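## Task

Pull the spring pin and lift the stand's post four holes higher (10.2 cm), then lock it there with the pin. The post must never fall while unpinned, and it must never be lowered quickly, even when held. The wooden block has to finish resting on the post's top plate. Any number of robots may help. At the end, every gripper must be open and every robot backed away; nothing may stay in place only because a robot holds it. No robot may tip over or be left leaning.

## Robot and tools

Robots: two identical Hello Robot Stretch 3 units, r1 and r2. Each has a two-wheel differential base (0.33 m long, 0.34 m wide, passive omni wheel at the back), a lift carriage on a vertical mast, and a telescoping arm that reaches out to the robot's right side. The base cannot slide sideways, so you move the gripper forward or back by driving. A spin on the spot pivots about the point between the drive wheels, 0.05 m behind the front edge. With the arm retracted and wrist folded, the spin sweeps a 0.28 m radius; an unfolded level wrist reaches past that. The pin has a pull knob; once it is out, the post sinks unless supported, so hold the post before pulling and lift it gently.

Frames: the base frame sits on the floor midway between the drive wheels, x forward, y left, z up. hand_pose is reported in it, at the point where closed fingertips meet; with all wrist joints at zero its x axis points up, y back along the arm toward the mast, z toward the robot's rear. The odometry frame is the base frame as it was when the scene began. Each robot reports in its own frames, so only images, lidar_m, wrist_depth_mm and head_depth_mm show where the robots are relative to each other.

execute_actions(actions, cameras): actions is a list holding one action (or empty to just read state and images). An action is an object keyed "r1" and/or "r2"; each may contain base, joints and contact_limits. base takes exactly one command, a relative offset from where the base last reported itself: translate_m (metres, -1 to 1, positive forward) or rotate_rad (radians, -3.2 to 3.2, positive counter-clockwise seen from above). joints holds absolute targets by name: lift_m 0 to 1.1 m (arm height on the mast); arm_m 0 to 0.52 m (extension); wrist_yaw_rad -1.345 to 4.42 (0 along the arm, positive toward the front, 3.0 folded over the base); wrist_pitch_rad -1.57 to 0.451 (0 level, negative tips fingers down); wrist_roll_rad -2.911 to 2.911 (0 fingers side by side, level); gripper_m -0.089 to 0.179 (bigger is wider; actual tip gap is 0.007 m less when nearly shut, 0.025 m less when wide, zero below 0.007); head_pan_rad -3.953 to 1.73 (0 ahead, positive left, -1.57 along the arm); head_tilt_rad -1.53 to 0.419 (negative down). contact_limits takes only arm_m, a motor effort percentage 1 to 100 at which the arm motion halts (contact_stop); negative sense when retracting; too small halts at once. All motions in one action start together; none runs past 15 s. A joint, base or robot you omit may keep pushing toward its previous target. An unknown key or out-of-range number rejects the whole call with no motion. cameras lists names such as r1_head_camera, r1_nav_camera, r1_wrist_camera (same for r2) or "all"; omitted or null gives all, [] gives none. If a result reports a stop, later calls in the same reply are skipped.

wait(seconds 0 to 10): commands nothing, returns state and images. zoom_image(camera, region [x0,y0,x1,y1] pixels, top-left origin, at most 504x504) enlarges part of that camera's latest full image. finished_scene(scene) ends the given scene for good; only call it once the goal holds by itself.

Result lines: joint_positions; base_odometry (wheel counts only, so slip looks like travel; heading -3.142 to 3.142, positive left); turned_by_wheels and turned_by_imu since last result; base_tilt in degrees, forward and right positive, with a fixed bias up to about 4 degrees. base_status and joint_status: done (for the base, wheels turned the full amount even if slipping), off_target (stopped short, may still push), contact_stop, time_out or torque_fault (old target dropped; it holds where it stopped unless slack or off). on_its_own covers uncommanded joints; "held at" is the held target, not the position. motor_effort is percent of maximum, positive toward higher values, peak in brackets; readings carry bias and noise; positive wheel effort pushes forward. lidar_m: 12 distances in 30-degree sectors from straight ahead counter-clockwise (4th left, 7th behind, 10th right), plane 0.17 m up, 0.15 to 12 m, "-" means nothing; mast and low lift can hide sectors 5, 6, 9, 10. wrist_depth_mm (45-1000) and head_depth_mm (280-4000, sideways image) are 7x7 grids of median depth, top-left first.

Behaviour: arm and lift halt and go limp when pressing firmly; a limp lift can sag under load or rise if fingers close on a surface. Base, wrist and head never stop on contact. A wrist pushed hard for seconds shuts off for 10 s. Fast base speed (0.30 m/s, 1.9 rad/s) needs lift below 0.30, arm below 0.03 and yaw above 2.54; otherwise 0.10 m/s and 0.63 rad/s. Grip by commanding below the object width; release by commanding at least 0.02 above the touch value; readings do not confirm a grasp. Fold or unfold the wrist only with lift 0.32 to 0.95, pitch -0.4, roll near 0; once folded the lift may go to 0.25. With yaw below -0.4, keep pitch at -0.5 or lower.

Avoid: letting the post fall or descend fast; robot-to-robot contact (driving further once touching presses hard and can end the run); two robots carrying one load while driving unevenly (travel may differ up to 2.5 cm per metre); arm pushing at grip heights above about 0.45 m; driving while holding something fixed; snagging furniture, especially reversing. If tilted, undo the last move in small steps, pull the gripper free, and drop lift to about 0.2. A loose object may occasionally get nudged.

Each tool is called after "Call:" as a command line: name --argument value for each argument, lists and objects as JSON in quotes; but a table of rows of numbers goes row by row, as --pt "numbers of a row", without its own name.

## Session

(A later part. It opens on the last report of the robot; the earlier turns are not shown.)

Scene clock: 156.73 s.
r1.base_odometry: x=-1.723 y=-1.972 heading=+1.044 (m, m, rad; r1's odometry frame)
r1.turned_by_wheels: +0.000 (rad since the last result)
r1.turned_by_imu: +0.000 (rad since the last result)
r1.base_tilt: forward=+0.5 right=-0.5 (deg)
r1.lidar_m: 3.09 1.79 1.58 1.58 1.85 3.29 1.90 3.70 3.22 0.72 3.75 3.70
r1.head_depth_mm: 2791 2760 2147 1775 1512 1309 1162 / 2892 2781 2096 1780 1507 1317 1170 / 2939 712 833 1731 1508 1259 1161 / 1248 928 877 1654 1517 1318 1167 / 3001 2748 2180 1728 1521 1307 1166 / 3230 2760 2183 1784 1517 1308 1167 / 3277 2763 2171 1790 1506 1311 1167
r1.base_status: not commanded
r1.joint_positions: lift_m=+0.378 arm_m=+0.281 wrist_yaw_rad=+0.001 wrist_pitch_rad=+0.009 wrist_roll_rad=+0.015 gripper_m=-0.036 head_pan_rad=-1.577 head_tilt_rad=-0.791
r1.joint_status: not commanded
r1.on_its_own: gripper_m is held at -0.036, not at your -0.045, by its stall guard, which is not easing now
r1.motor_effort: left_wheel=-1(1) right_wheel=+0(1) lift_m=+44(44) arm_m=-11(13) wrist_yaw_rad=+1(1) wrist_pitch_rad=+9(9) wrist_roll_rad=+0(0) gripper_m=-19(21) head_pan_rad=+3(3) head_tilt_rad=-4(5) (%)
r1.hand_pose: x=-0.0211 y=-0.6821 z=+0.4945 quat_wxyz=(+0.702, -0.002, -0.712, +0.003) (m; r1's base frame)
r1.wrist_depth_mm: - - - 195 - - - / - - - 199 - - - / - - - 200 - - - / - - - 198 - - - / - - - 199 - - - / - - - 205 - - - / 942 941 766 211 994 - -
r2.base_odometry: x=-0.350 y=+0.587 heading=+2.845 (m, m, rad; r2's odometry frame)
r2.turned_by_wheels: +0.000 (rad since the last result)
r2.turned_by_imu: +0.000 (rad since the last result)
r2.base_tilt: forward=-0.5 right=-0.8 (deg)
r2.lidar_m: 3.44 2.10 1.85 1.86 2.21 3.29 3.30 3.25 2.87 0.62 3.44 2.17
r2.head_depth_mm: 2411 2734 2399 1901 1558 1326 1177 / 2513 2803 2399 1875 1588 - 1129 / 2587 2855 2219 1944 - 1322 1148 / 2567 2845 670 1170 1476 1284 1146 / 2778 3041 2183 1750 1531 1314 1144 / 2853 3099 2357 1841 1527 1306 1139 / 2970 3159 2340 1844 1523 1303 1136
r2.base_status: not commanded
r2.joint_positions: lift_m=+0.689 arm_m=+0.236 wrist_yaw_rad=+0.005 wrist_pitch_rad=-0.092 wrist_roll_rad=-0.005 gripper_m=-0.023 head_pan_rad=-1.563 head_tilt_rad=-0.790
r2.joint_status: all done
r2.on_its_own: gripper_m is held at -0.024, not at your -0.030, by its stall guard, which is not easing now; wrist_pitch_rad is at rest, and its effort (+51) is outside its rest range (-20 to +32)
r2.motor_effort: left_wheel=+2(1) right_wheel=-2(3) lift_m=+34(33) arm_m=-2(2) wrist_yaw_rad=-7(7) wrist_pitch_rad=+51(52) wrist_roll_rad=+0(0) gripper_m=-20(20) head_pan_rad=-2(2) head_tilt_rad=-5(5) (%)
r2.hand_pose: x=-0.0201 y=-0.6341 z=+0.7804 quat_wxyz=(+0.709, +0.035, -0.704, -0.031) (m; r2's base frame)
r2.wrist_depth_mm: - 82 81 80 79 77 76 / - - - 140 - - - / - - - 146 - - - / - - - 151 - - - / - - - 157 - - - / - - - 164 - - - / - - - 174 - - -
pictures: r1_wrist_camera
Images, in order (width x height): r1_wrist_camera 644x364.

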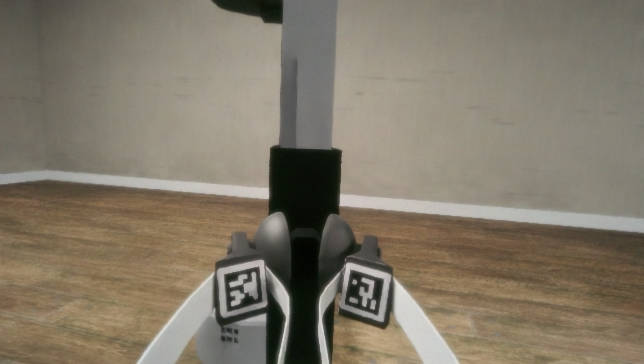

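Call:
execute_actions --actions '[{"r1":{"joints":{"gripper_m":0.045,"lift_m":0.375}},"r2":{"joints":{"lift_m":0.671}}}]' --cameras '[]'

Call:
execute_actions --actions '[{"r1":{"joints":{"arm_m":0.295}}}]' --cameras '[]'

Call:
execute_actions --actions '[{"r1":{"joints":{"gripper_m":-0.05}}}]' --cameras '[]'

Call:
execute_actions --actions '[{"r1":{"joints":{"arm_m":0.279}}}]' --cameras '[]'

Call:
execute_actions --actions '[{"r2":{"joints":{"lift_m":0.665}}}]' --cameras '[]'

Call:
execute_actions --actions '[{"r1":{"joints":{"gripper_m":0.045,"arm_m":0.29}}}]' --cameras '["r1_wrist_camera","r1_head_camera"]'

Call:
zoom_image --camera "r1_head_camera" --region '[400,140,640,300]'

Scene clock: 163.67 s.
r1.base_odometry: x=-1.723 y=-1.972 heading=+1.044 (m, m, rad; r1's odometry frame)
r1.turned_by_wheels: +0.000 (rad since the last result)
r1.turned_by_imu: +0.001 (rad since the last result)
r1.base_tilt: forward=+0.5 right=-0.5 (deg)
r1.lidar_m: 3.10 1.79 1.58 1.58 1.85 3.30 1.90 3.70 3.20 0.72 3.78 3.71
r1.head_depth_mm: 2795 2741 2148 1770 1515 1312 1157 / 2875 2782 2098 1770 1513 1311 1154 / 2939 716 834 1738 1507 1266 1163 / 1255 946 876 1662 1504 1328 1161 / 2990 2767 2151 1733 1520 1321 1164 / 3237 2789 2163 1785 1510 1312 1160 / 3338 2767 2184 1792 1517 1310 1172
r1.base_status: not commanded
r1.joint_positions: lift_m=+0.375 arm_m=+0.280 wrist_yaw_rad=+0.001 wrist_pitch_rad=+0.012 wrist_roll_rad=+0.015 gripper_m=+0.045 head_pan_rad=-1.577 head_tilt_rad=-0.791
r1.joint_status: all done
r1.motor_effort: left_wheel=-1(1) right_wheel=+1(1) lift_m=+26(38) arm_m=-7(11) wrist_yaw_rad=-1(0) wrist_pitch_rad=+8(9) wrist_roll_rad=-1(0) gripper_m=-1(81) head_pan_rad=+3(3) head_tilt_rad=-6(5) (%)
r1.hand_pose: x=-0.0211 y=-0.6819 z=+0.4930 quat_wxyz=(+0.702, -0.003, -0.712, +0.004) (m; r1's base frame)
r1.wrist_depth_mm: - - - 195 - - - / - - - 197 - - - / - - - 199 - - - / - - - 198 - - - / - - - 199 - - - / - - - 206 - - - / 926 950 758 211 967 - -
r2.base_odometry: x=-0.350 y=+0.587 heading=+2.845 (m, m, rad; r2's odometry frame)
r2.turned_by_wheels: +0.000 (rad since the last result)
r2.turned_by_imu: +0.000 (rad since the last result)
r2.base_tilt: forward=-0.5 right=-0.8 (deg)
r2.lidar_m: 3.45 2.09 1.85 1.86 2.21 3.27 3.29 3.25 2.87 0.62 3.40 2.17
r2.head_depth_mm: 2449 2747 2416 1885 1565 1327 1162 / 2531 2825 2401 1888 1585 - - / 2580 2869 2198 1930 - 1319 1151 / 2589 2825 670 1157 1507 1289 1146 / 2790 3024 2164 1753 1532 1312 1149 / 2855 3070 2332 1860 1540 1311 1137 / 2937 3159 2334 1850 1528 1308 1143
r2.base_status: not commanded
r2.joint_positions: lift_m=+0.671 arm_m=+0.236 wrist_yaw_rad=+0.005 wrist_pitch_rad=-0.037 wrist_roll_rad=-0.005 gripper_m=-0.023 head_pan_rad=-1.563 head_tilt_rad=-0.790
r2.joint_status: all done
r2.on_its_own: gripper_m is held at -0.024, not at your -0.030, by its stall guard, which is not easing now
r2.motor_effort: left_wheel=+2(1) right_wheel=-2(2) lift_m=+19(30) arm_m=-2(2) wrist_yaw_rad=-7(7) wrist_pitch_rad=+29(51) wrist_roll_rad=+0(0) gripper_m=-20(21) head_pan_rad=-4(2) head_tilt_rad=-4(5) (%)
r2.hand_pose: x=-0.0201 y=-0.6363 z=+0.7764 quat_wxyz=(+0.709, +0.015, -0.705, -0.011) (m; r2's base frame)
r2.wrist_depth_mm: - 98 97 96 95 94 104 / - - 221 143 212 - - / - - - 148 - - - / - - - 153 - - - / - - - 156 - - - / - - - 161 - - - / - - - 168 - - -
pictures: none
No camera images: the call's "cameras" was empty. Leave "cameras" out to get every camera's image.

Scene clock: 164.60 s.
r1.base_odometry: x=-1.723 y=-1.972 heading=+1.044 (m, m, rad; r1's odometry frame)
r1.turned_by_wheels: +0.000 (rad since the last result)
r1.turned_by_imu: +0.000 (rad since the last result)
r1.base_tilt: forward=+0.4 right=-0.6 (deg)
r1.lidar_m: 3.08 1.79 1.58 1.59 1.85 3.30 1.90 3.70 3.22 0.72 3.77 3.70
r1.head_depth_mm: 2770 2781 2164 1777 1516 1312 1169 / 2873 2757 2082 1773 1504 1305 1156 / 2988 715 832 1746 1556 1268 1157 / 1261 945 872 1653 1514 1313 1161 / 3025 2772 2174 1730 1523 1319 1162 / 3222 2760 2161 1788 1513 1319 1163 / 3288 2775 2197 1794 1514 1317 1166
r1.base_status: not commanded
r1.joint_positions: lift_m=+0.375 arm_m=+0.295 wrist_yaw_rad=+0.001 wrist_pitch_rad=+0.011 wrist_roll_rad=+0.015 gripper_m=+0.045 head_pan_rad=-1.577 head_tilt_rad=-0.791
r1.joint_status: all done
r1.motor_effort: left_wheel=-1(1) right_wheel=+1(1) lift_m=+26(27) arm_m=+7(9) wrist_yaw_rad=-1(1) wrist_pitch_rad=+8(8) wrist_roll_rad=+0(0) gripper_m=+0(1) head_pan_rad=+3(3) head_tilt_rad=-5(4) (%)
r1.hand_pose: x=-0.0211 y=-0.6960 z=+0.4929 quat_wxyz=(+0.702, -0.003, -0.712, +0.004) (m; r1's base frame)
r1.wrist_depth_mm: - - - 182 - - - / - - - 183 - - - / - - - 187 - - - / - - - 183 - - - / - - - 185 - - - / - - - 191 - - - / 920 957 760 196 976 - -
r2.base_odometry: x=-0.350 y=+0.587 heading=+2.845 (m, m, rad; r2's odometry frame)
r2.turned_by_wheels: +0.000 (rad since the last result)
r2.turned_by_imu: +0.000 (rad since the last result)
r2.base_tilt: forward=-0.5 right=-0.9 (deg)
r2.lidar_m: 3.43 2.09 1.85 1.86 2.21 3.29 3.29 3.26 2.86 0.62 3.42 2.17
r2.head_depth_mm: 2431 2729 2393 1880 1557 1325 1164 / 2523 2815 2384 1883 1599 - - / 2623 2889 2195 1935 - 1314 1150 / 2571 2842 671 1139 1497 1288 1143 / 2768 3011 2189 1761 1546 1314 1145 / 2885 3046 2325 1866 1534 1305 1142 / 3005 3166 2333 1853 1522 1309 1141
r2.base_status: not commanded
r2.joint_positions: lift_m=+0.671 arm_m=+0.236 wrist_yaw_rad=+0.005 wrist_pitch_rad=-0.037 wrist_roll_rad=-0.005 gripper_m=-0.023 head_pan_rad=-1.563 head_tilt_rad=-0.790
r2.joint_status: not commanded
r2.on_its_own: gripper_m is held at -0.024, not at your -0.030, by its stall guard, which is not easing now
r2.motor_effort: left_wheel=+1(1) right_wheel=-2(3) lift_m=+19(19) arm_m=-2(2) wrist_yaw_rad=-7(7) wrist_pitch_rad=+30(30) wrist_roll_rad=+0(0) gripper_m=-20(20) head_pan_rad=-2(2) head_tilt_rad=-4(5) (%)
r2.hand_pose: x=-0.0201 y=-0.6363 z=+0.7764 quat_wxyz=(+0.709, +0.015, -0.705, -0.011) (m; r2's base frame)
r2.wrist_depth_mm: - 98 97 96 95 94 104 / - - 222 144 211 - - / - - - 148 - - - / - - - 153 - - - / - - - 156 - - - / - - - 161 - - - / - - - 168 - - -
pictures: none
No camera images: the call's "cameras" was empty. Leave "cameras" out to get every camera's image.

Scene clock: 166.03 s.
r1.base_odometry: x=-1.723 y=-1.972 heading=+1.044 (m, m, rad; r1's odometry frame)
r1.turned_by_wheels: +0.000 (rad since the last result)
r1.turned_by_imu: +0.000 (rad since the last result)
r1.base_tilt: forward=+0.5 right=-0.7 (deg)
r1.lidar_m: 3.10 1.79 1.58 1.58 1.85 3.30 1.90 3.70 3.20 0.72 3.76 3.72
r1.head_depth_mm: 2782 2801 2173 1792 1512 1317 1162 / 2824 2770 2099 1768 1513 1318 1162 / 2943 713 835 1749 1546 1259 1160 / 1261 942 873 1656 1524 1315 1160 / 3018 2759 2161 1734 1512 1320 1170 / 3238 2751 2167 1774 1512 1321 1164 / 3300 2762 2184 1772 1509 1318 1163
r1.base_status: not commanded
r1.joint_positions: lift_m=+0.375 arm_m=+0.295 wrist_yaw_rad=+0.006 wrist_pitch_rad=+0.011 wrist_roll_rad=+0.015 gripper_m=-0.049 head_pan_rad=-1.577 head_tilt_rad=-0.791
r1.joint_status: all done
r1.motor_effort: left_wheel=-1(1) right_wheel=+1(1) lift_m=+26(26) arm_m=+6(6) wrist_yaw_rad=-2(3) wrist_pitch_rad=+8(8) wrist_roll_rad=+0(0) gripper_m=-25(99) head_pan_rad=+3(3) head_tilt_rad=-5(4) (%)
r1.hand_pose: x=-0.0200 y=-0.6960 z=+0.4928 quat_wxyz=(+0.702, -0.002, -0.712, +0.006) (m; r1's base frame)
r1.wrist_depth_mm: - - - 182 - - - / - - - 183 - - - / - - - 186 - - - / - - - 184 - - - / - - - 185 - - - / - - - 172 - - - / 942 948 762 195 - - -
r2.base_odometry: x=-0.350 y=+0.587 heading=+2.845 (m, m, rad; r2's odometry frame)
r2.turned_by_wheels: +0.000 (rad since the last result)
r2.turned_by_imu: +0.000 (rad since the last result)
r2.base_tilt: forward=-0.5 right=-0.8 (deg)
r2.lidar_m: 3.44 2.09 1.85 1.86 2.21 3.28 3.30 3.27 2.86 0.62 3.43 2.17
r2.head_depth_mm: 2430 2727 2406 1880 1559 1323 1165 / 2506 2834 2393 1879 1595 - - / 2585 2906 2210 1928 - 1319 1149 / 2569 2871 669 1140 1504 1274 1146 / 2734 3021 2173 1756 1536 1313 1143 / 2844 3106 2340 1877 1543 1305 1143 / 2972 3171 2325 1855 1521 1308 1138
r2.base_status: not commanded
r2.joint_positions: lift_m=+0.671 arm_m=+0.236 wrist_yaw_rad=+0.005 wrist_pitch_rad=-0.037 wrist_roll_rad=-0.005 gripper_m=-0.023 head_pan_rad=-1.563 head_tilt_rad=-0.790
r2.joint_status: not commanded
r2.on_its_own: gripper_m is held at -0.024, not at your -0.030, by its stall guard, which is not easing now
r2.motor_effort: left_wheel=+1(1) right_wheel=-2(3) lift_m=+19(19) arm_m=-2(2) wrist_yaw_rad=-7(8) wrist_pitch_rad=+29(30) wrist_roll_rad=+0(0) gripper_m=-20(20) head_pan_rad=-2(1) head_tilt_rad=-4(5) (%)
r2.hand_pose: x=-0.0201 y=-0.6363 z=+0.7764 quat_wxyz=(+0.709, +0.015, -0.705, -0.011) (m; r2's base frame)
r2.wrist_depth_mm: - 98 97 96 95 94 104 / - - 221 143 212 - - / - - - 147 - - - / - - - 152 - - - / - - - 156 - - - / - - - 162 - - - / - - - 169 - - -
pictures: none
No camera images: the call's "cameras" was empty. Leave "cameras" out to get every camera's image.

Scene clock: 167.10 s.
r1.base_odometry: x=-1.723 y=-1.972 heading=+1.044 (m, m, rad; r1's odometry frame)
r1.turned_by_wheels: +0.000 (rad since the last result)
r1.turned_by_imu: +0.000 (rad since the last result)
r1.base_tilt: forward=+0.5 right=-0.6 (deg)
r1.lidar_m: 3.08 1.79 1.58 1.58 1.85 3.29 1.90 3.68 3.21 0.72 3.77 3.71
r1.head_depth_mm: 2744 2802 2165 1790 1524 1312 1165 / 2870 2737 2172 1783 1504 1312 1158 / 2988 722 841 1745 1497 1259 1167 / 1262 947 873 1665 1523 1316 1166 / 2999 2811 2172 1748 1507 1316 1165 / 3297 2753 2169 1799 1522 1317 1162 / 3273 2760 2169 1786 1513 1316 1164
r1.base_status: not commanded
r1.joint_positions: lift_m=+0.375 arm_m=+0.280 wrist_yaw_rad=+0.001 wrist_pitch_rad=+0.012 wrist_roll_rad=+0.015 gripper_m=-0.043 head_pan_rad=-1.577 head_tilt_rad=-0.791
r1.joint_status: all done
r1.on_its_own: gripper_m is held at -0.044, not at your -0.050, by its stall guard, which is still easing
r1.motor_effort: left_wheel=-1(1) right_wheel=+1(2) lift_m=+27(27) arm_m=-13(21) wrist_yaw_rad=+0(3) wrist_pitch_rad=+8(8) wrist_roll_rad=+0(0) gripper_m=-13(26) head_pan_rad=+3(3) head_tilt_rad=-5(5) (%)
r1.hand_pose: x=-0.0211 y=-0.6813 z=+0.4929 quat_wxyz=(+0.702, -0.003, -0.712, +0.004) (m; r1's base frame)
r1.wrist_depth_mm: - - - 195 - - - / - - - 198 - - - / - - - 202 - - - / - - - 197 - - - / - - - 201 - - - / - - - 207 - - - / 944 929 748 546 - - -
r2.base_odometry: x=-0.350 y=+0.587 heading=+2.845 (m, m, rad; r2's odometry frame)
r2.turned_by_wheels: +0.000 (rad since the last result)
r2.turned_by_imu: +0.000 (rad since the last result)
r2.base_tilt: forward=-0.5 right=-0.8 (deg)
r2.lidar_m: 3.45 2.09 1.86 1.86 2.22 3.29 3.29 3.26 2.85 0.62 3.40 2.17
r2.head_depth_mm: 2430 2753 2378 1885 1558 1322 1154 / 2487 2804 2368 1886 1601 - - / 2605 2914 2207 1876 - 1317 1157 / 2581 2914 671 797 1503 1276 1152 / 2778 2996 2184 1749 1543 1314 1145 / 2875 3087 2333 1846 1530 1315 1134 / 2950 3151 2315 1852 1535 1303 1135
r2.base_status: not commanded
r2.joint_positions: lift_m=+0.671 arm_m=+0.236 wrist_yaw_rad=+0.005 wrist_pitch_rad=-0.066 wrist_roll_rad=-0.005 gripper_m=-0.023 head_pan_rad=-1.563 head_tilt_rad=-0.790
r2.joint_status: not commanded
r2.on_its_own: gripper_m is held at -0.024, not at your -0.030, by its stall guard, which is not easing now; wrist_pitch_rad is at rest, and its effort (+41) is outside its rest range (-20 to +32)
r2.motor_effort: left_wheel=+1(1) right_wheel=-2(2) lift_m=+22(22) arm_m=-2(2) wrist_yaw_rad=-7(7) wrist_pitch_rad=+41(44) wrist_roll_rad=+0(0) gripper_m=-20(20) head_pan_rad=-2(2) head_tilt_rad=-4(4) (%)
r2.hand_pose: x=-0.0201 y=-0.6352 z=+0.7688 quat_wxyz=(+0.709, +0.025, -0.704, -0.022) (m; r2's base frame)
r2.wrist_depth_mm: - 90 90 88 87 86 85 / - - - 141 - - - / - - - 146 - - - / - - - 152 - - - / - - - 157 - - - / - - - 163 - - - / - - - 171 - - -
pictures: none
No camera images: the call's "cameras" was empty. Leave "cameras" out to get every camera's image.

Scene clock: 167.73 s.
r1.base_odometry: x=-1.723 y=-1.972 heading=+1.044 (m, m, rad; r1's odometry frame)
r1.turned_by_wheels: +0.000 (rad since the last result)
r1.turned_by_imu: +0.000 (rad since the last result)
r1.base_tilt: forward=+0.5 right=-0.6 (deg)
r1.lidar_m: 3.11 1.79 1.58 1.58 1.85 3.28 1.90 3.71 3.21 0.72 3.76 3.72
r1.head_depth_mm: 2766 2757 2174 1778 1498 1307 1167 / 2864 2773 2184 1795 1509 1308 1162 / 2917 720 843 1743 1518 1264 1167 / 1271 963 875 1655 1510 1315 1152 / 2981 2775 2175 1724 1509 1317 1161 / 3272 2780 2176 1791 1518 1318 1165 / 3346 2805 2186 1785 1520 1314 1168
r1.base_status: not commanded
r1.joint_positions: lift_m=+0.375 arm_m=+0.280 wrist_yaw_rad=+0.001 wrist_pitch_rad=+0.012 wrist_roll_rad=+0.015 gripper_m=-0.041 head_pan_rad=-1.577 head_tilt_rad=-0.791
r1.joint_status: not commanded
r1.on_its_own: gripper_m is held at -0.041, not at your -0.050, by its stall guard, which is still easing
r1.motor_effort: left_wheel=-1(1) right_wheel=+0(1) lift_m=+27(27) arm_m=-13(13) wrist_yaw_rad=-1(1) wrist_pitch_rad=+8(8) wrist_roll_rad=+0(0) gripper_m=-3(22) head_pan_rad=+3(3) head_tilt_rad=-5(6) (%)
r1.hand_pose: x=-0.0211 y=-0.6813 z=+0.4929 quat_wxyz=(+0.702, -0.003, -0.712, +0.004) (m; r1's base frame)
r1.wrist_depth_mm: - - - 196 - - - / - - - 198 - - - / - - - 202 - - - / - - - 199 - - - / - - - 200 - - - / - - - 206 - - - / 922 942 770 553 - - -
r2.base_odometry: x=-0.350 y=+0.587 heading=+2.845 (m, m, rad; r2's odometry frame)
r2.turned_by_wheels: +0.000 (rad since the last result)
r2.turned_by_imu: +0.000 (rad since the last result)
r2.base_tilt: forward=-0.5 right=-0.8 (deg)
r2.lidar_m: 3.45 2.10 1.85 1.86 2.21 3.29 3.30 3.26 2.86 0.62 3.43 2.16
r2.head_depth_mm: 2413 2712 2407 1886 1557 1325 1157 / 2513 2793 2383 1881 1594 - - / 2581 2867 2198 1877 - 1318 1146 / 2601 2889 670 820 1499 1272 1147 / 2755 3023 2180 1736 1539 1315 1142 / 2861 3120 2346 1854 1537 1310 1137 / 2942 3147 2335 1844 1528 1303 1132
r2.base_status: not commanded
r2.joint_positions: lift_m=+0.665 arm_m=+0.236 wrist_yaw_rad=+0.005 wrist_pitch_rad=-0.060 wrist_roll_rad=-0.005 gripper_m=-0.023 head_pan_rad=-1.563 head_tilt_rad=-0.790
r2.joint_status: all done
r2.on_its_own: gripper_m is held at -0.024, not at your -0.030, by its stall guard, which is not easing now; wrist_pitch_rad is at rest, and its effort (+38) is outside its rest range (-20 to +32)
r2.motor_effort: left_wheel=+1(1) right_wheel=-2(2) lift_m=+21(23) arm_m=-2(3) wrist_yaw_rad=-8(7) wrist_pitch_rad=+38(41) wrist_roll_rad=+0(0) gripper_m=-20(20) head_pan_rad=-4(2) head_tilt_rad=-3(5) (%)
r2.hand_pose: x=-0.0201 y=-0.6355 z=+0.7644 quat_wxyz=(+0.709, +0.023, -0.705, -0.019) (m; r2's base frame)
r2.wrist_depth_mm: - 92 91 90 89 88 87 / - - - 142 228 - - / - - - 147 - - - / - - - 152 - - - / - - - 156 - - - / - - - 163 - - - / - - - 170 - - -
pictures: none
No camera images: the call's "cameras" was empty. Leave "cameras" out to get every camera's image.

Scene clock: 169.07 s.
r1.base_odometry: x=-1.723 y=-1.972 heading=+1.044 (m, m, rad; r1's odometry frame)
r1.turned_by_wheels: +0.000 (rad since the last result)
r1.turned_by_imu: +0.000 (rad since the last result)
r1.base_tilt: forward=+0.4 right=-0.8 (deg)
r1.lidar_m: 3.09 1.79 1.58 1.58 1.85 3.31 1.90 3.70 3.22 0.72 3.76 3.72
r1.head_depth_mm: 2788 2781 2157 1783 1519 1319 1159 / 2824 2761 2161 1776 1516 1308 1160 / 2935 721 839 1747 1538 1271 1162 / 1267 965 878 1649 1512 1313 1158 / 2993 2791 2167 1746 1522 1316 1162 / 3231 2766 2169 1786 1505 1312 1156 / 3308 2781 2172 1763 1515 1325 1164
r1.base_status: not commanded
r1.joint_positions: lift_m=+0.375 arm_m=+0.290 wrist_yaw_rad=+0.000 wrist_pitch_rad=+0.010 wrist_roll_rad=+0.015 gripper_m=+0.045 head_pan_rad=-1.577 head_tilt_rad=-0.791
r1.joint_status: all done
r1.motor_effort: left_wheel=-3(3) right_wheel=+3(4) lift_m=+26(27) arm_m=+6(25) wrist_yaw_rad=+1(1) wrist_pitch_rad=+9(9) wrist_roll_rad=+0(0) gripper_m=+0(78) head_pan_rad=+3(3) head_tilt_rad=-5(4) (%)
r1.hand_pose: x=-0.0214 y=-0.6910 z=+0.4924 quat_wxyz=(+0.702, -0.003, -0.712, +0.003) (m; r1's base frame)
r1.wrist_depth_mm: - - - 186 - - - / - - - 188 - - - / - - - 193 - - - / - - - 188 - - - / - - - 191 - - - / - - - 197 - - - / 932 961 750 201 966 - -
r2.base_odometry: x=-0.350 y=+0.587 heading=+2.845 (m, m, rad; r2's odometry frame)
r2.turned_by_wheels: +0.000 (rad since the last result)
r2.turned_by_imu: +0.000 (rad since the last result)
r2.base_tilt: forward=-0.5 right=-0.8 (deg)
r2.lidar_m: 3.44 2.09 1.85 1.86 2.21 3.28 3.30 3.26 2.86 0.62 3.44 2.17
r2.head_depth_mm: 2414 2750 2405 1875 1558 1330 1159 / 2518 2842 2386 1893 1592 - - / 2589 2893 2223 1870 - 1313 1143 / 2571 2940 670 819 1498 1281 1143 / 2784 3035 2185 1737 1534 1309 1144 / 2890 3076 2324 1860 1537 1309 1142 / 2952 3180 2334 1847 1532 1304 1144
r2.base_status: not commanded
r2.joint_positions: lift_m=+0.665 arm_m=+0.236 wrist_yaw_rad=+0.005 wrist_pitch_rad=-0.060 wrist_roll_rad=-0.005 gripper_m=-0.023 head_pan_rad=-1.563 head_tilt_rad=-0.790
r2.joint_status: not commanded
r2.on_its_own: gripper_m is held at -0.024, not at your -0.030, by its stall guard, which is not easing now; wrist_pitch_rad is at rest, and its effort (+38) is outside its rest range (-20 to +32)
r2.motor_effort: left_wheel=+1(1) right_wheel=-3(2) lift_m=+21(21) arm_m=-2(2) wrist_yaw_rad=-7(7) wrist_pitch_rad=+38(38) wrist_roll_rad=+0(0) gripper_m=-20(20) head_pan_rad=-2(2) head_tilt_rad=-4(4) (%)
r2.hand_pose: x=-0.0201 y=-0.6355 z=+0.7644 quat_wxyz=(+0.709, +0.023, -0.705, -0.019) (m; r2's base frame)
r2.wrist_depth_mm: - 92 91 90 89 88 87 / - - - 142 229 - - / - - - 147 - - - / - - - 152 - - - / - - - 157 - - - / - - - 163 - - - / - - - 170 - - -
pictures: r1_head_camera (sideways: a quarter turn clockwise sets it upright), r1_wrist_camera
Images, in order (width x height): r1_head_camera 896x504, r1_wrist_camera 644x364.

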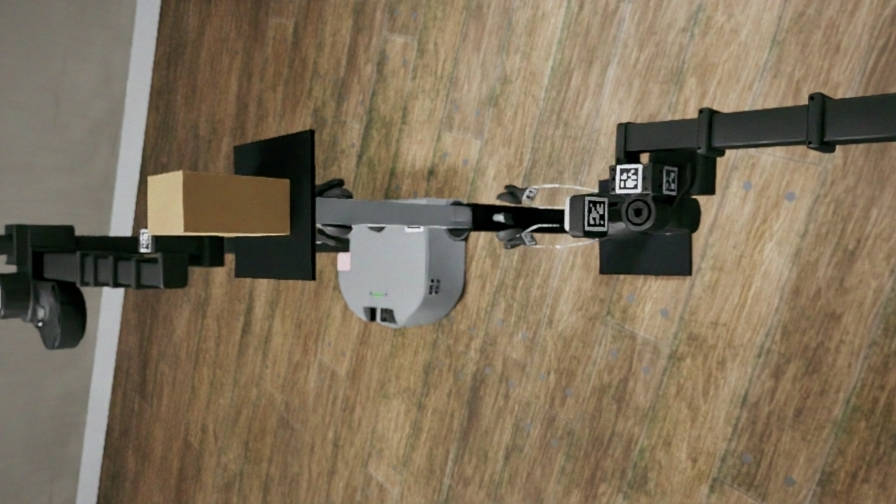

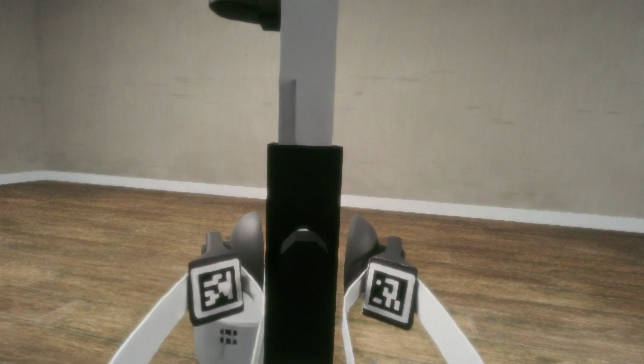

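Region (400, 140, 640, 300) of r1_head_camera's 896x504 image, scaled by 2.100, with more detail than that image has.

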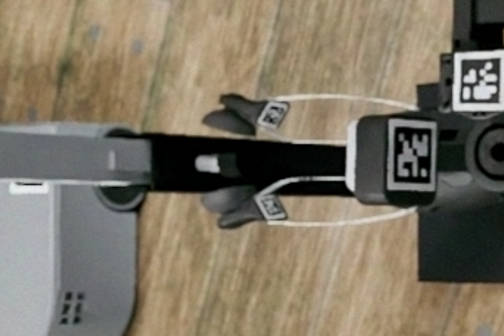

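Works. Regrip with moderate force.

Call:
execute_actions --actions '[{"r1":{"joints":{"gripper_m":-0.028}}}]' --cameras '["r1_wrist_camera"]'

Call:
execute_actions --actions '[{"r1":{"joints":{"arm_m":0.285}}}]' --cameras '[]'

Call:
execute_actions --actions '[{"r2":{"joints":{"lift_m":0.692}}}]' --cameras '["r1_wrist_camera"]'

Scene clock: 172.80 s.
r1.base_odometry: x=-1.723 y=-1.972 heading=+1.044 (m, m, rad; r1's odometry frame)
r1.turned_by_wheels: +0.000 (rad since the last result)
r1.turned_by_imu: +0.001 (rad since the last result)
r1.base_tilt: forward=+0.5 right=-0.6 (deg)
r1.lidar_m: 3.08 1.79 1.58 1.58 1.84 3.29 1.90 3.71 3.22 0.72 3.79 3.70
r1.head_depth_mm: 2781 2785 2147 1778 1518 1309 1167 / 2898 2770 2160 1778 1508 1314 1161 / 2919 720 842 1744 1546 1274 1154 / 1271 965 877 1650 1505 1307 1161 / 3025 2749 2175 1729 1516 1314 1165 / 3189 2774 2187 1795 1509 1313 1168 / 3330 2766 2185 1802 1513 1315 1165
r1.base_status: not commanded
r1.joint_positions: lift_m=+0.375 arm_m=+0.290 wrist_yaw_rad=+0.000 wrist_pitch_rad=+0.010 wrist_roll_rad=+0.015 gripper_m=-0.027 head_pan_rad=-1.577 head_tilt_rad=-0.791
r1.joint_status: all done
r1.motor_effort: left_wheel=-2(3) right_wheel=+1(3) lift_m=+27(26) arm_m=-2(6) wrist_yaw_rad=+1(0) wrist_pitch_rad=+9(9) wrist_roll_rad=+0(1) gripper_m=-18(91) head_pan_rad=+3(3) head_tilt_rad=-4(4) (%)
r1.hand_pose: x=-0.0214 y=-0.6915 z=+0.4924 quat_wxyz=(+0.702, -0.003, -0.712, +0.003) (m; r1's base frame)
r1.wrist_depth_mm: - - - 184 - - - / - - - 187 - - - / - - - 192 - - - / - - - 187 - - - / - - - 189 - - - / - - - 153 - - - / 928 965 746 541 - 995 -
r2.base_odometry: x=-0.350 y=+0.587 heading=+2.845 (m, m, rad; r2's odometry frame)
r2.turned_by_wheels: +0.000 (rad since the last result)
r2.turned_by_imu: +0.000 (rad since the last result)
r2.base_tilt: forward=-0.5 right=-0.7 (deg)
r2.lidar_m: 3.45 2.10 1.86 1.86 2.21 3.29 3.29 3.25 2.86 0.62 3.42 2.18
r2.head_depth_mm: 2415 2731 2407 1887 1552 1328 1158 / 2526 2810 2395 1893 1593 - - / 2593 2880 2197 1882 - 1323 1149 / 2572 2912 669 817 1504 1280 1149 / 2761 2984 2205 1747 1537 1312 1145 / 2839 3095 2341 1851 1530 1308 1143 / 2933 3140 2331 1843 1534 1303 1136
r2.base_status: not commanded
r2.joint_positions: lift_m=+0.665 arm_m=+0.236 wrist_yaw_rad=+0.005 wrist_pitch_rad=-0.060 wrist_roll_rad=-0.005 gripper_m=-0.023 head_pan_rad=-1.563 head_tilt_rad=-0.790
r2.joint_status: not commanded
r2.on_its_own: gripper_m is held at -0.024, not at your -0.030, by its stall guard, which is not easing now; wrist_pitch_rad is at rest, and its effort (+39) is outside its rest range (-20 to +32)
r2.motor_effort: left_wheel=+1(2) right_wheel=-2(3) lift_m=+21(21) arm_m=-2(2) wrist_yaw_rad=-7(7) wrist_pitch_rad=+39(39) wrist_roll_rad=+0(0) gripper_m=-20(20) head_pan_rad=-3(2) head_tilt_rad=-5(4) (%)
r2.hand_pose: x=-0.0201 y=-0.6355 z=+0.7643 quat_wxyz=(+0.709, +0.024, -0.705, -0.020) (m; r2's base frame)
r2.wrist_depth_mm: - 92 91 90 88 87 86 / - - - 142 229 - - / - - - 147 - - - / - - - 152 - - - / - - - 156 - - - / - - - 162 - - - / - - - 170 - - -
pictures: r1_wrist_camera
Images, in order (width x height): r1_wrist_camera 644x364.

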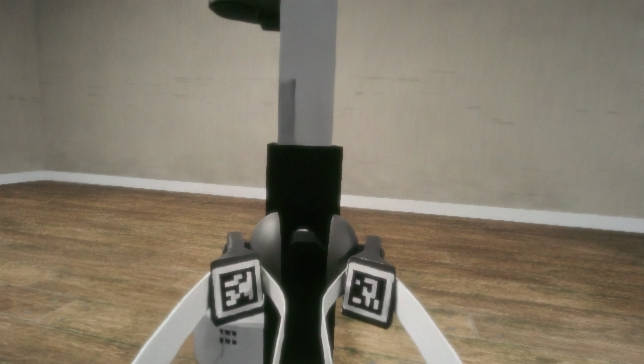

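Scene clock: 173.47 s.
r1.base_odometry: x=-1.723 y=-1.972 heading=+1.044 (m, m, rad; r1's odometry frame)
r1.turned_by_wheels: +0.000 (rad since the last result)
r1.turned_by_imu: +0.000 (rad since the last result)
r1.base_tilt: forward=+0.4 right=-0.6 (deg)
r1.lidar_m: 3.08 1.79 1.58 1.58 1.85 3.32 1.90 3.68 3.22 0.72 3.78 3.69
r1.head_depth_mm: 2795 2749 2159 1784 1507 1310 1160 / 2880 2756 2174 1770 1507 1310 1158 / 2950 720 843 1741 1545 1263 1162 / 1264 963 872 1659 1515 1306 1163 / 3039 2802 2184 1733 1502 1315 1159 / 3221 2792 2191 1782 1508 1321 1167 / 3278 2807 2185 1790 1497 1321 1166
r1.base_status: not commanded
r1.joint_positions: lift_m=+0.375 arm_m=+0.286 wrist_yaw_rad=+0.000 wrist_pitch_rad=+0.010 wrist_roll_rad=+0.015 gripper_m=-0.027 head_pan_rad=-1.577 head_tilt_rad=-0.791
r1.joint_status: all done
r1.motor_effort: left_wheel=-1(2) right_wheel=+1(1) lift_m=+27(27) arm_m=-13(16) wrist_yaw_rad=+0(0) wrist_pitch_rad=+9(9) wrist_roll_rad=+0(0) gripper_m=-18(17) head_pan_rad=+3(3) head_tilt_rad=-4(5) (%)
r1.hand_pose: x=-0.0214 y=-0.6873 z=+0.4924 quat_wxyz=(+0.702, -0.003, -0.712, +0.003) (m; r1's base frame)
r1.wrist_depth_mm: - - - 190 - - - / - - - 193 - - - / - - - 196 - - - / - - - 193 - - - / - - - 195 - - - / - - - 200 - - - / 928 935 744 207 - 992 -
r2.base_odometry: x=-0.350 y=+0.587 heading=+2.845 (m, m, rad; r2's odometry frame)
r2.turned_by_wheels: +0.000 (rad since the last result)
r2.turned_by_imu: +0.000 (rad since the last result)
r2.base_tilt: forward=-0.5 right=-0.9 (deg)
r2.lidar_m: 3.44 2.10 1.85 1.86 2.21 3.29 3.31 3.25 2.87 0.62 3.43 2.17
r2.head_depth_mm: 2427 2747 2398 1887 1563 1327 1155 / 2554 2813 2376 1883 1592 - - / 2556 2889 2200 1873 - 1321 1145 / 2584 2878 668 816 1510 1284 1145 / 2761 3028 2223 1751 1544 1306 1141 / 2863 3071 2340 1857 1528 1302 1143 / 2935 3173 2339 1852 1524 1304 1139
r2.base_status: not commanded
r2.joint_positions: lift_m=+0.665 arm_m=+0.236 wrist_yaw_rad=+0.005 wrist_pitch_rad=-0.060 wrist_roll_rad=-0.005 gripper_m=-0.023 head_pan_rad=-1.563 head_tilt_rad=-0.790
r2.joint_status: not commanded
r2.on_its_own: gripper_m is held at -0.024, not at your -0.030, by its stall guard, which is not easing now; wrist_pitch_rad is at rest, and its effort (+39) is outside its rest range (-20 to +32)
r2.motor_effort: left_wheel=+0(0) right_wheel=-2(1) lift_m=+21(21) arm_m=-2(2) wrist_yaw_rad=-7(8) wrist_pitch_rad=+39(39) wrist_roll_rad=+0(0) gripper_m=-20(20) head_pan_rad=-3(2) head_tilt_rad=-5(3) (%)
r2.hand_pose: x=-0.0201 y=-0.6355 z=+0.7642 quat_wxyz=(+0.709, +0.024, -0.705, -0.020) (m; r2's base frame)
r2.wrist_depth_mm: - 91 91 90 89 87 86 / - - - 142 228 - - / - - - 147 - - - / - - - 152 - - - / - - - 156 - - - / - - - 162 - - - / - - - 170 - - -
pictures: none
No camera images: the call's "cameras" was empty. Leave "cameras" out to get every camera's image.

Scene clock: 174.50 s.
r1.base_odometry: x=-1.723 y=-1.972 heading=+1.044 (m, m, rad; r1's odometry frame)
r1.turned_by_wheels: +0.000 (rad since the last result)
r1.turned_by_imu: +0.000 (rad since the last result)
r1.base_tilt: forward=+0.6 right=-0.7 (deg)
r1.lidar_m: 3.11 1.78 1.58 1.58 1.85 3.30 1.90 3.69 3.21 0.71 3.78 3.70
r1.head_depth_mm: 2753 2737 2157 1771 1501 1318 1158 / 2857 2748 2102 1767 1510 1314 1162 / 2923 710 835 1749 1552 1271 1166 / 1245 929 879 1646 1518 1315 1163 / 3076 2800 2177 1722 1516 1315 1159 / 3239 2796 2182 1799 1508 1319 1162 / 3310 2791 2186 1770 1510 1319 1161
r1.base_status: not commanded
r1.joint_positions: lift_m=+0.375 arm_m=+0.286 wrist_yaw_rad=+0.000 wrist_pitch_rad=+0.010 wrist_roll_rad=+0.015 gripper_m=-0.027 head_pan_rad=-1.577 head_tilt_rad=-0.791
r1.joint_status: not commanded
r1.motor_effort: left_wheel=-1(1) right_wheel=+0(1) lift_m=+27(27) arm_m=-13(13) wrist_yaw_rad=+0(1) wrist_pitch_rad=+9(9) wrist_roll_rad=+0(0) gripper_m=-18(18) head_pan_rad=+3(3) head_tilt_rad=-5(5) (%)
r1.hand_pose: x=-0.0214 y=-0.6872 z=+0.4924 quat_wxyz=(+0.702, -0.003, -0.712, +0.003) (m; r1's base frame)
r1.wrist_depth_mm: - - - 191 - - - / - - - 192 - - - / - - - 196 - - - / - - - 191 - - - / - - - 194 - - - / - - - 201 - - - / 924 951 764 545 - - -
r2.base_odometry: x=-0.350 y=+0.587 heading=+2.845 (m, m, rad; r2's odometry frame)
r2.turned_by_wheels: +0.000 (rad since the last result)
r2.turned_by_imu: +0.000 (rad since the last result)
r2.base_tilt: forward=-0.5 right=-0.8 (deg)
r2.lidar_m: 3.44 2.10 1.85 1.86 2.20 3.29 3.30 3.26 2.87 0.62 3.42 2.17
r2.head_depth_mm: 2465 2747 2407 1885 1562 1328 1179 / 2540 2817 2381 1897 - - 1127 / 2610 2846 2201 1943 - 1325 1148 / 2577 2858 669 1158 1478 1279 1143 / 2783 3030 2166 1762 1537 1311 1142 / 2847 3094 2349 1867 1539 1308 1140 / 2979 3137 2335 1855 1535 1308 1137
r2.base_status: not commanded
r2.joint_positions: lift_m=+0.691 arm_m=+0.236 wrist_yaw_rad=+0.006 wrist_pitch_rad=-0.098 wrist_roll_rad=-0.005 gripper_m=-0.023 head_pan_rad=-1.563 head_tilt_rad=-0.790
r2.joint_status: all done
r2.on_its_own: gripper_m is held at -0.024, not at your -0.030, by its stall guard, which is not easing now; wrist_pitch_rad is at rest, and its effort (+53) is outside its rest range (-20 to +32)
r2.motor_effort: left_wheel=+1(1) right_wheel=-2(2) lift_m=+34(35) arm_m=-2(2) wrist_yaw_rad=-8(7) wrist_pitch_rad=+53(54) wrist_roll_rad=+0(0) gripper_m=-20(20) head_pan_rad=-1(3) head_tilt_rad=-4(4) (%)
r2.hand_pose: x=-0.0201 y=-0.6338 z=+0.7807 quat_wxyz=(+0.709, +0.037, -0.704, -0.033) (m; r2's base frame)
r2.wrist_depth_mm: - 79 78 77 75 76 76 / - - - 140 - - - / - - - 145 - - - / - - - 152 - - - / - - - 157 - - - / - - - 164 - - - / - - - 174 - - -
pictures: r1_wrist_camera
Images, in order (width x height): r1_wrist_camera 644x364.

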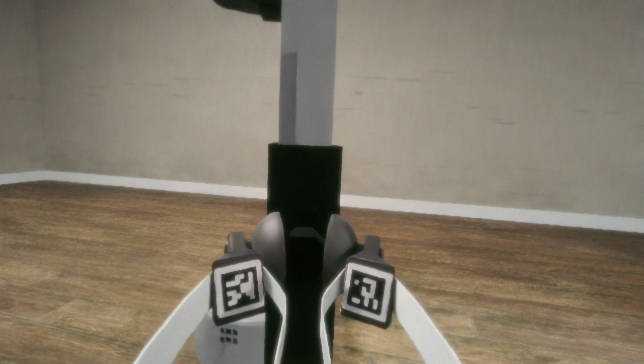

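Call:
execute_actions --actions '[{"r1":{"joints":{"gripper_m":-0.045}},"r2":{"joints":{"lift_m":0.688}}}]' --cameras '[]'

Call:
execute_actions --actions '[{"r1":{"joints":{"arm_m":0.275}}}]' --cameras '["r1_wrist_camera"]'

Scene clock: 177.97 s.
r1.base_odometry: x=-1.723 y=-1.972 heading=+1.044 (m, m, rad; r1's odometry frame)
r1.turned_by_wheels: +0.000 (rad since the last result)
r1.turned_by_imu: +0.001 (rad since the last result)
r1.base_tilt: forward=+0.4 right=-0.6 (deg)
r1.lidar_m: 3.08 1.79 1.58 1.58 1.85 3.30 1.90 3.68 3.22 0.71 3.77 3.70
r1.head_depth_mm: 2769 2732 2188 1782 1514 1317 1164 / 2866 2761 2092 1769 1501 1307 1169 / 2923 711 832 1747 1547 1265 1157 / 1246 932 875 1653 1511 1324 1161 / 3066 2791 2183 1721 1530 1326 1160 / 3272 2752 2179 1773 1505 1313 1163 / 3310 2776 2163 1773 1514 1311 1160
r1.base_status: not commanded
r1.joint_positions: lift_m=+0.375 arm_m=+0.286 wrist_yaw_rad=+0.000 wrist_pitch_rad=+0.010 wrist_roll_rad=+0.015 gripper_m=-0.044 head_pan_rad=-1.577 head_tilt_rad=-0.791
r1.joint_status: all done
r1.motor_effort: left_wheel=-1(1) right_wheel=+0(0) lift_m=+28(27) arm_m=-12(12) wrist_yaw_rad=+1(2) wrist_pitch_rad=+9(9) wrist_roll_rad=+0(0) gripper_m=-24(85) head_pan_rad=+3(3) head_tilt_rad=-4(6) (%)
r1.hand_pose: x=-0.0214 y=-0.6872 z=+0.4924 quat_wxyz=(+0.702, -0.003, -0.712, +0.003) (m; r1's base frame)
r1.wrist_depth_mm: - - - 190 - - - / - - - 192 - - - / - - - 196 - - - / - - - 193 - - - / - - - 193 - - - / - - - 199 - - - / 959 931 763 542 965 - -
r2.base_odometry: x=-0.350 y=+0.587 heading=+2.845 (m, m, rad; r2's odometry frame)
r2.turned_by_wheels: +0.000 (rad since the last result)
r2.turned_by_imu: +0.000 (rad since the last result)
r2.base_tilt: forward=-0.5 right=-0.7 (deg)
r2.lidar_m: 3.43 2.10 1.86 1.86 2.20 3.27 3.29 3.26 2.86 0.62 3.43 2.18
r2.head_depth_mm: 2432 2738 2399 1882 1557 1322 1179 / 2527 2834 2381 1880 1588 - 1126 / 2591 2879 2206 1927 - 1321 1148 / 2582 2893 670 1170 1481 1283 1141 / 2783 3030 2189 1744 1538 1316 1148 / 2881 3089 2341 1848 1532 1315 1141 / 2928 3208 2332 1846 1524 1306 1138
r2.base_status: not commanded
r2.joint_positions: lift_m=+0.688 arm_m=+0.236 wrist_yaw_rad=+0.006 wrist_pitch_rad=-0.088 wrist_roll_rad=-0.005 gripper_m=-0.023 head_pan_rad=-1.563 head_tilt_rad=-0.790
r2.joint_status: all done
r2.on_its_own: gripper_m is held at -0.024, not at your -0.030, by its stall guard, which is not easing now; wrist_pitch_rad is at rest, and its effort (+49) is outside its rest range (-20 to +32)
r2.motor_effort: left_wheel=+1(1) right_wheel=-3(1) lift_m=+23(31) arm_m=-2(2) wrist_yaw_rad=-8(7) wrist_pitch_rad=+49(53) wrist_roll_rad=+0(0) gripper_m=-20(20) head_pan_rad=-3(2) head_tilt_rad=-5(5) (%)
r2.hand_pose: x=-0.0201 y=-0.6343 z=+0.7801 quat_wxyz=(+0.709, +0.033, -0.704, -0.029) (m; r2's base frame)
r2.wrist_depth_mm: - 83 82 81 80 79 77 / - - - 141 - - - / - - - 146 - - - / - - - 152 - - - / - - - 157 - - - / - - - 163 - - - / - - - 173 - - -
pictures: none
No camera images: the call's "cameras" was empty. Leave "cameras" out to get every camera's image.

Scene clock: 178.80 s.
r1.base_odometry: x=-1.723 y=-1.972 heading=+1.044 (m, m, rad; r1's odometry frame)
r1.turned_by_wheels: +0.000 (rad since the last result)
r1.turned_by_imu: +0.000 (rad since the last result)
r1.base_tilt: forward=+0.4 right=-0.6 (deg)
r1.lidar_m: 3.09 1.79 1.58 1.58 1.85 3.30 1.90 3.70 3.21 0.71 3.78 3.71
r1.head_depth_mm: 2764 2770 2164 1778 1509 1309 1155 / 2880 2710 2114 1794 1514 1311 1172 / 2906 710 836 1739 1524 1267 1166 / 1246 932 877 1660 1511 1321 1163 / 3065 2787 2159 1739 1517 1312 1162 / 3253 2771 2179 1785 1510 1315 1160 / 3221 2780 2159 1779 1513 1312 1169
r1.base_status: not commanded
r1.joint_positions: lift_m=+0.375 arm_m=+0.276 wrist_yaw_rad=+0.000 wrist_pitch_rad=+0.010 wrist_roll_rad=+0.015 gripper_m=-0.041 head_pan_rad=-1.577 head_tilt_rad=-0.791
r1.joint_status: all done
r1.motor_effort: left_wheel=-1(1) right_wheel=+0(0) lift_m=+26(27) arm_m=-9(13) wrist_yaw_rad=+0(0) wrist_pitch_rad=+9(9) wrist_roll_rad=+0(0) gripper_m=-20(23) head_pan_rad=+3(3) head_tilt_rad=-4(5) (%)
r1.hand_pose: x=-0.0214 y=-0.6770 z=+0.4924 quat_wxyz=(+0.702, -0.003, -0.712, +0.003) (m; r1's base frame)
r1.wrist_depth_mm: - - - 199 - - - / - - - 203 - - - / - - - 207 - - - / - - - 203 - - - / - - - 205 - - - / - - - 211 - - - / 925 958 773 218 - - -
r2.base_odometry: x=-0.350 y=+0.587 heading=+2.845 (m, m, rad; r2's odometry frame)
r2.turned_by_wheels: +0.000 (rad since the last result)
r2.turned_by_imu: +0.000 (rad since the last result)
r2.base_tilt: forward=-0.5 right=-0.8 (deg)
r2.lidar_m: 3.43 2.09 1.85 1.86 2.21 3.28 3.31 3.26 2.86 0.62 3.43 2.18
r2.head_depth_mm: 2438 2728 2399 1892 1554 1324 1177 / 2536 2827 2420 1883 1586 - 1129 / 2577 2872 2197 1941 - 1319 1147 / 2562 2865 668 1195 1469 1269 1145 / 2753 3023 2181 1740 1545 1310 1143 / 2879 3105 2328 1853 1527 1309 1143 / 3007 3178 2345 1854 1532 1297 1142
r2.base_status: not commanded
r2.joint_positions: lift_m=+0.688 arm_m=+0.236 wrist_yaw_rad=+0.006 wrist_pitch_rad=-0.088 wrist_roll_rad=-0.005 gripper_m=-0.023 head_pan_rad=-1.563 head_tilt_rad=-0.790
r2.joint_status: not commanded
r2.on_its_own: gripper_m is held at -0.024, not at your -0.030, by its stall guard, which is not easing now; wrist_pitch_rad is at rest, and its effort (+49) is outside its rest range (-20 to +32)
r2.motor_effort: left_wheel=+1(1) right_wheel=-3(3) lift_m=+23(23) arm_m=-2(2) wrist_yaw_rad=-7(7) wrist_pitch_rad=+49(49) wrist_roll_rad=+0(0) gripper_m=-20(20) head_pan_rad=-2(3) head_tilt_rad=-4(4) (%)
r2.hand_pose: x=-0.0201 y=-0.6343 z=+0.7801 quat_wxyz=(+0.709, +0.033, -0.704, -0.029) (m; r2's base frame)
r2.wrist_depth_mm: - 83 82 81 80 79 77 / - - - 140 - - - / - - - 146 - - - / - - - 152 - - - / - - - 157 - - - / - - - 164 - - - / - - - 173 - - -
pictures: r1_wrist_camera
Images, in order (width x height): r1_wrist_camera 644x364.

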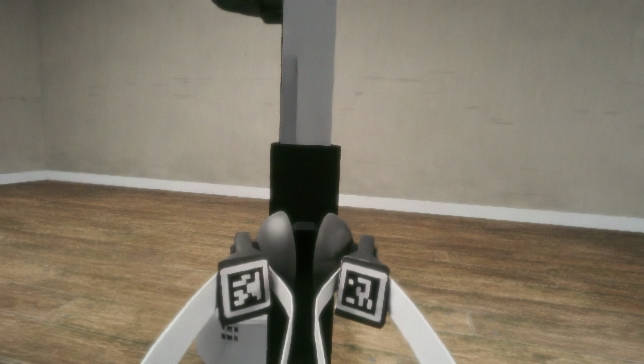

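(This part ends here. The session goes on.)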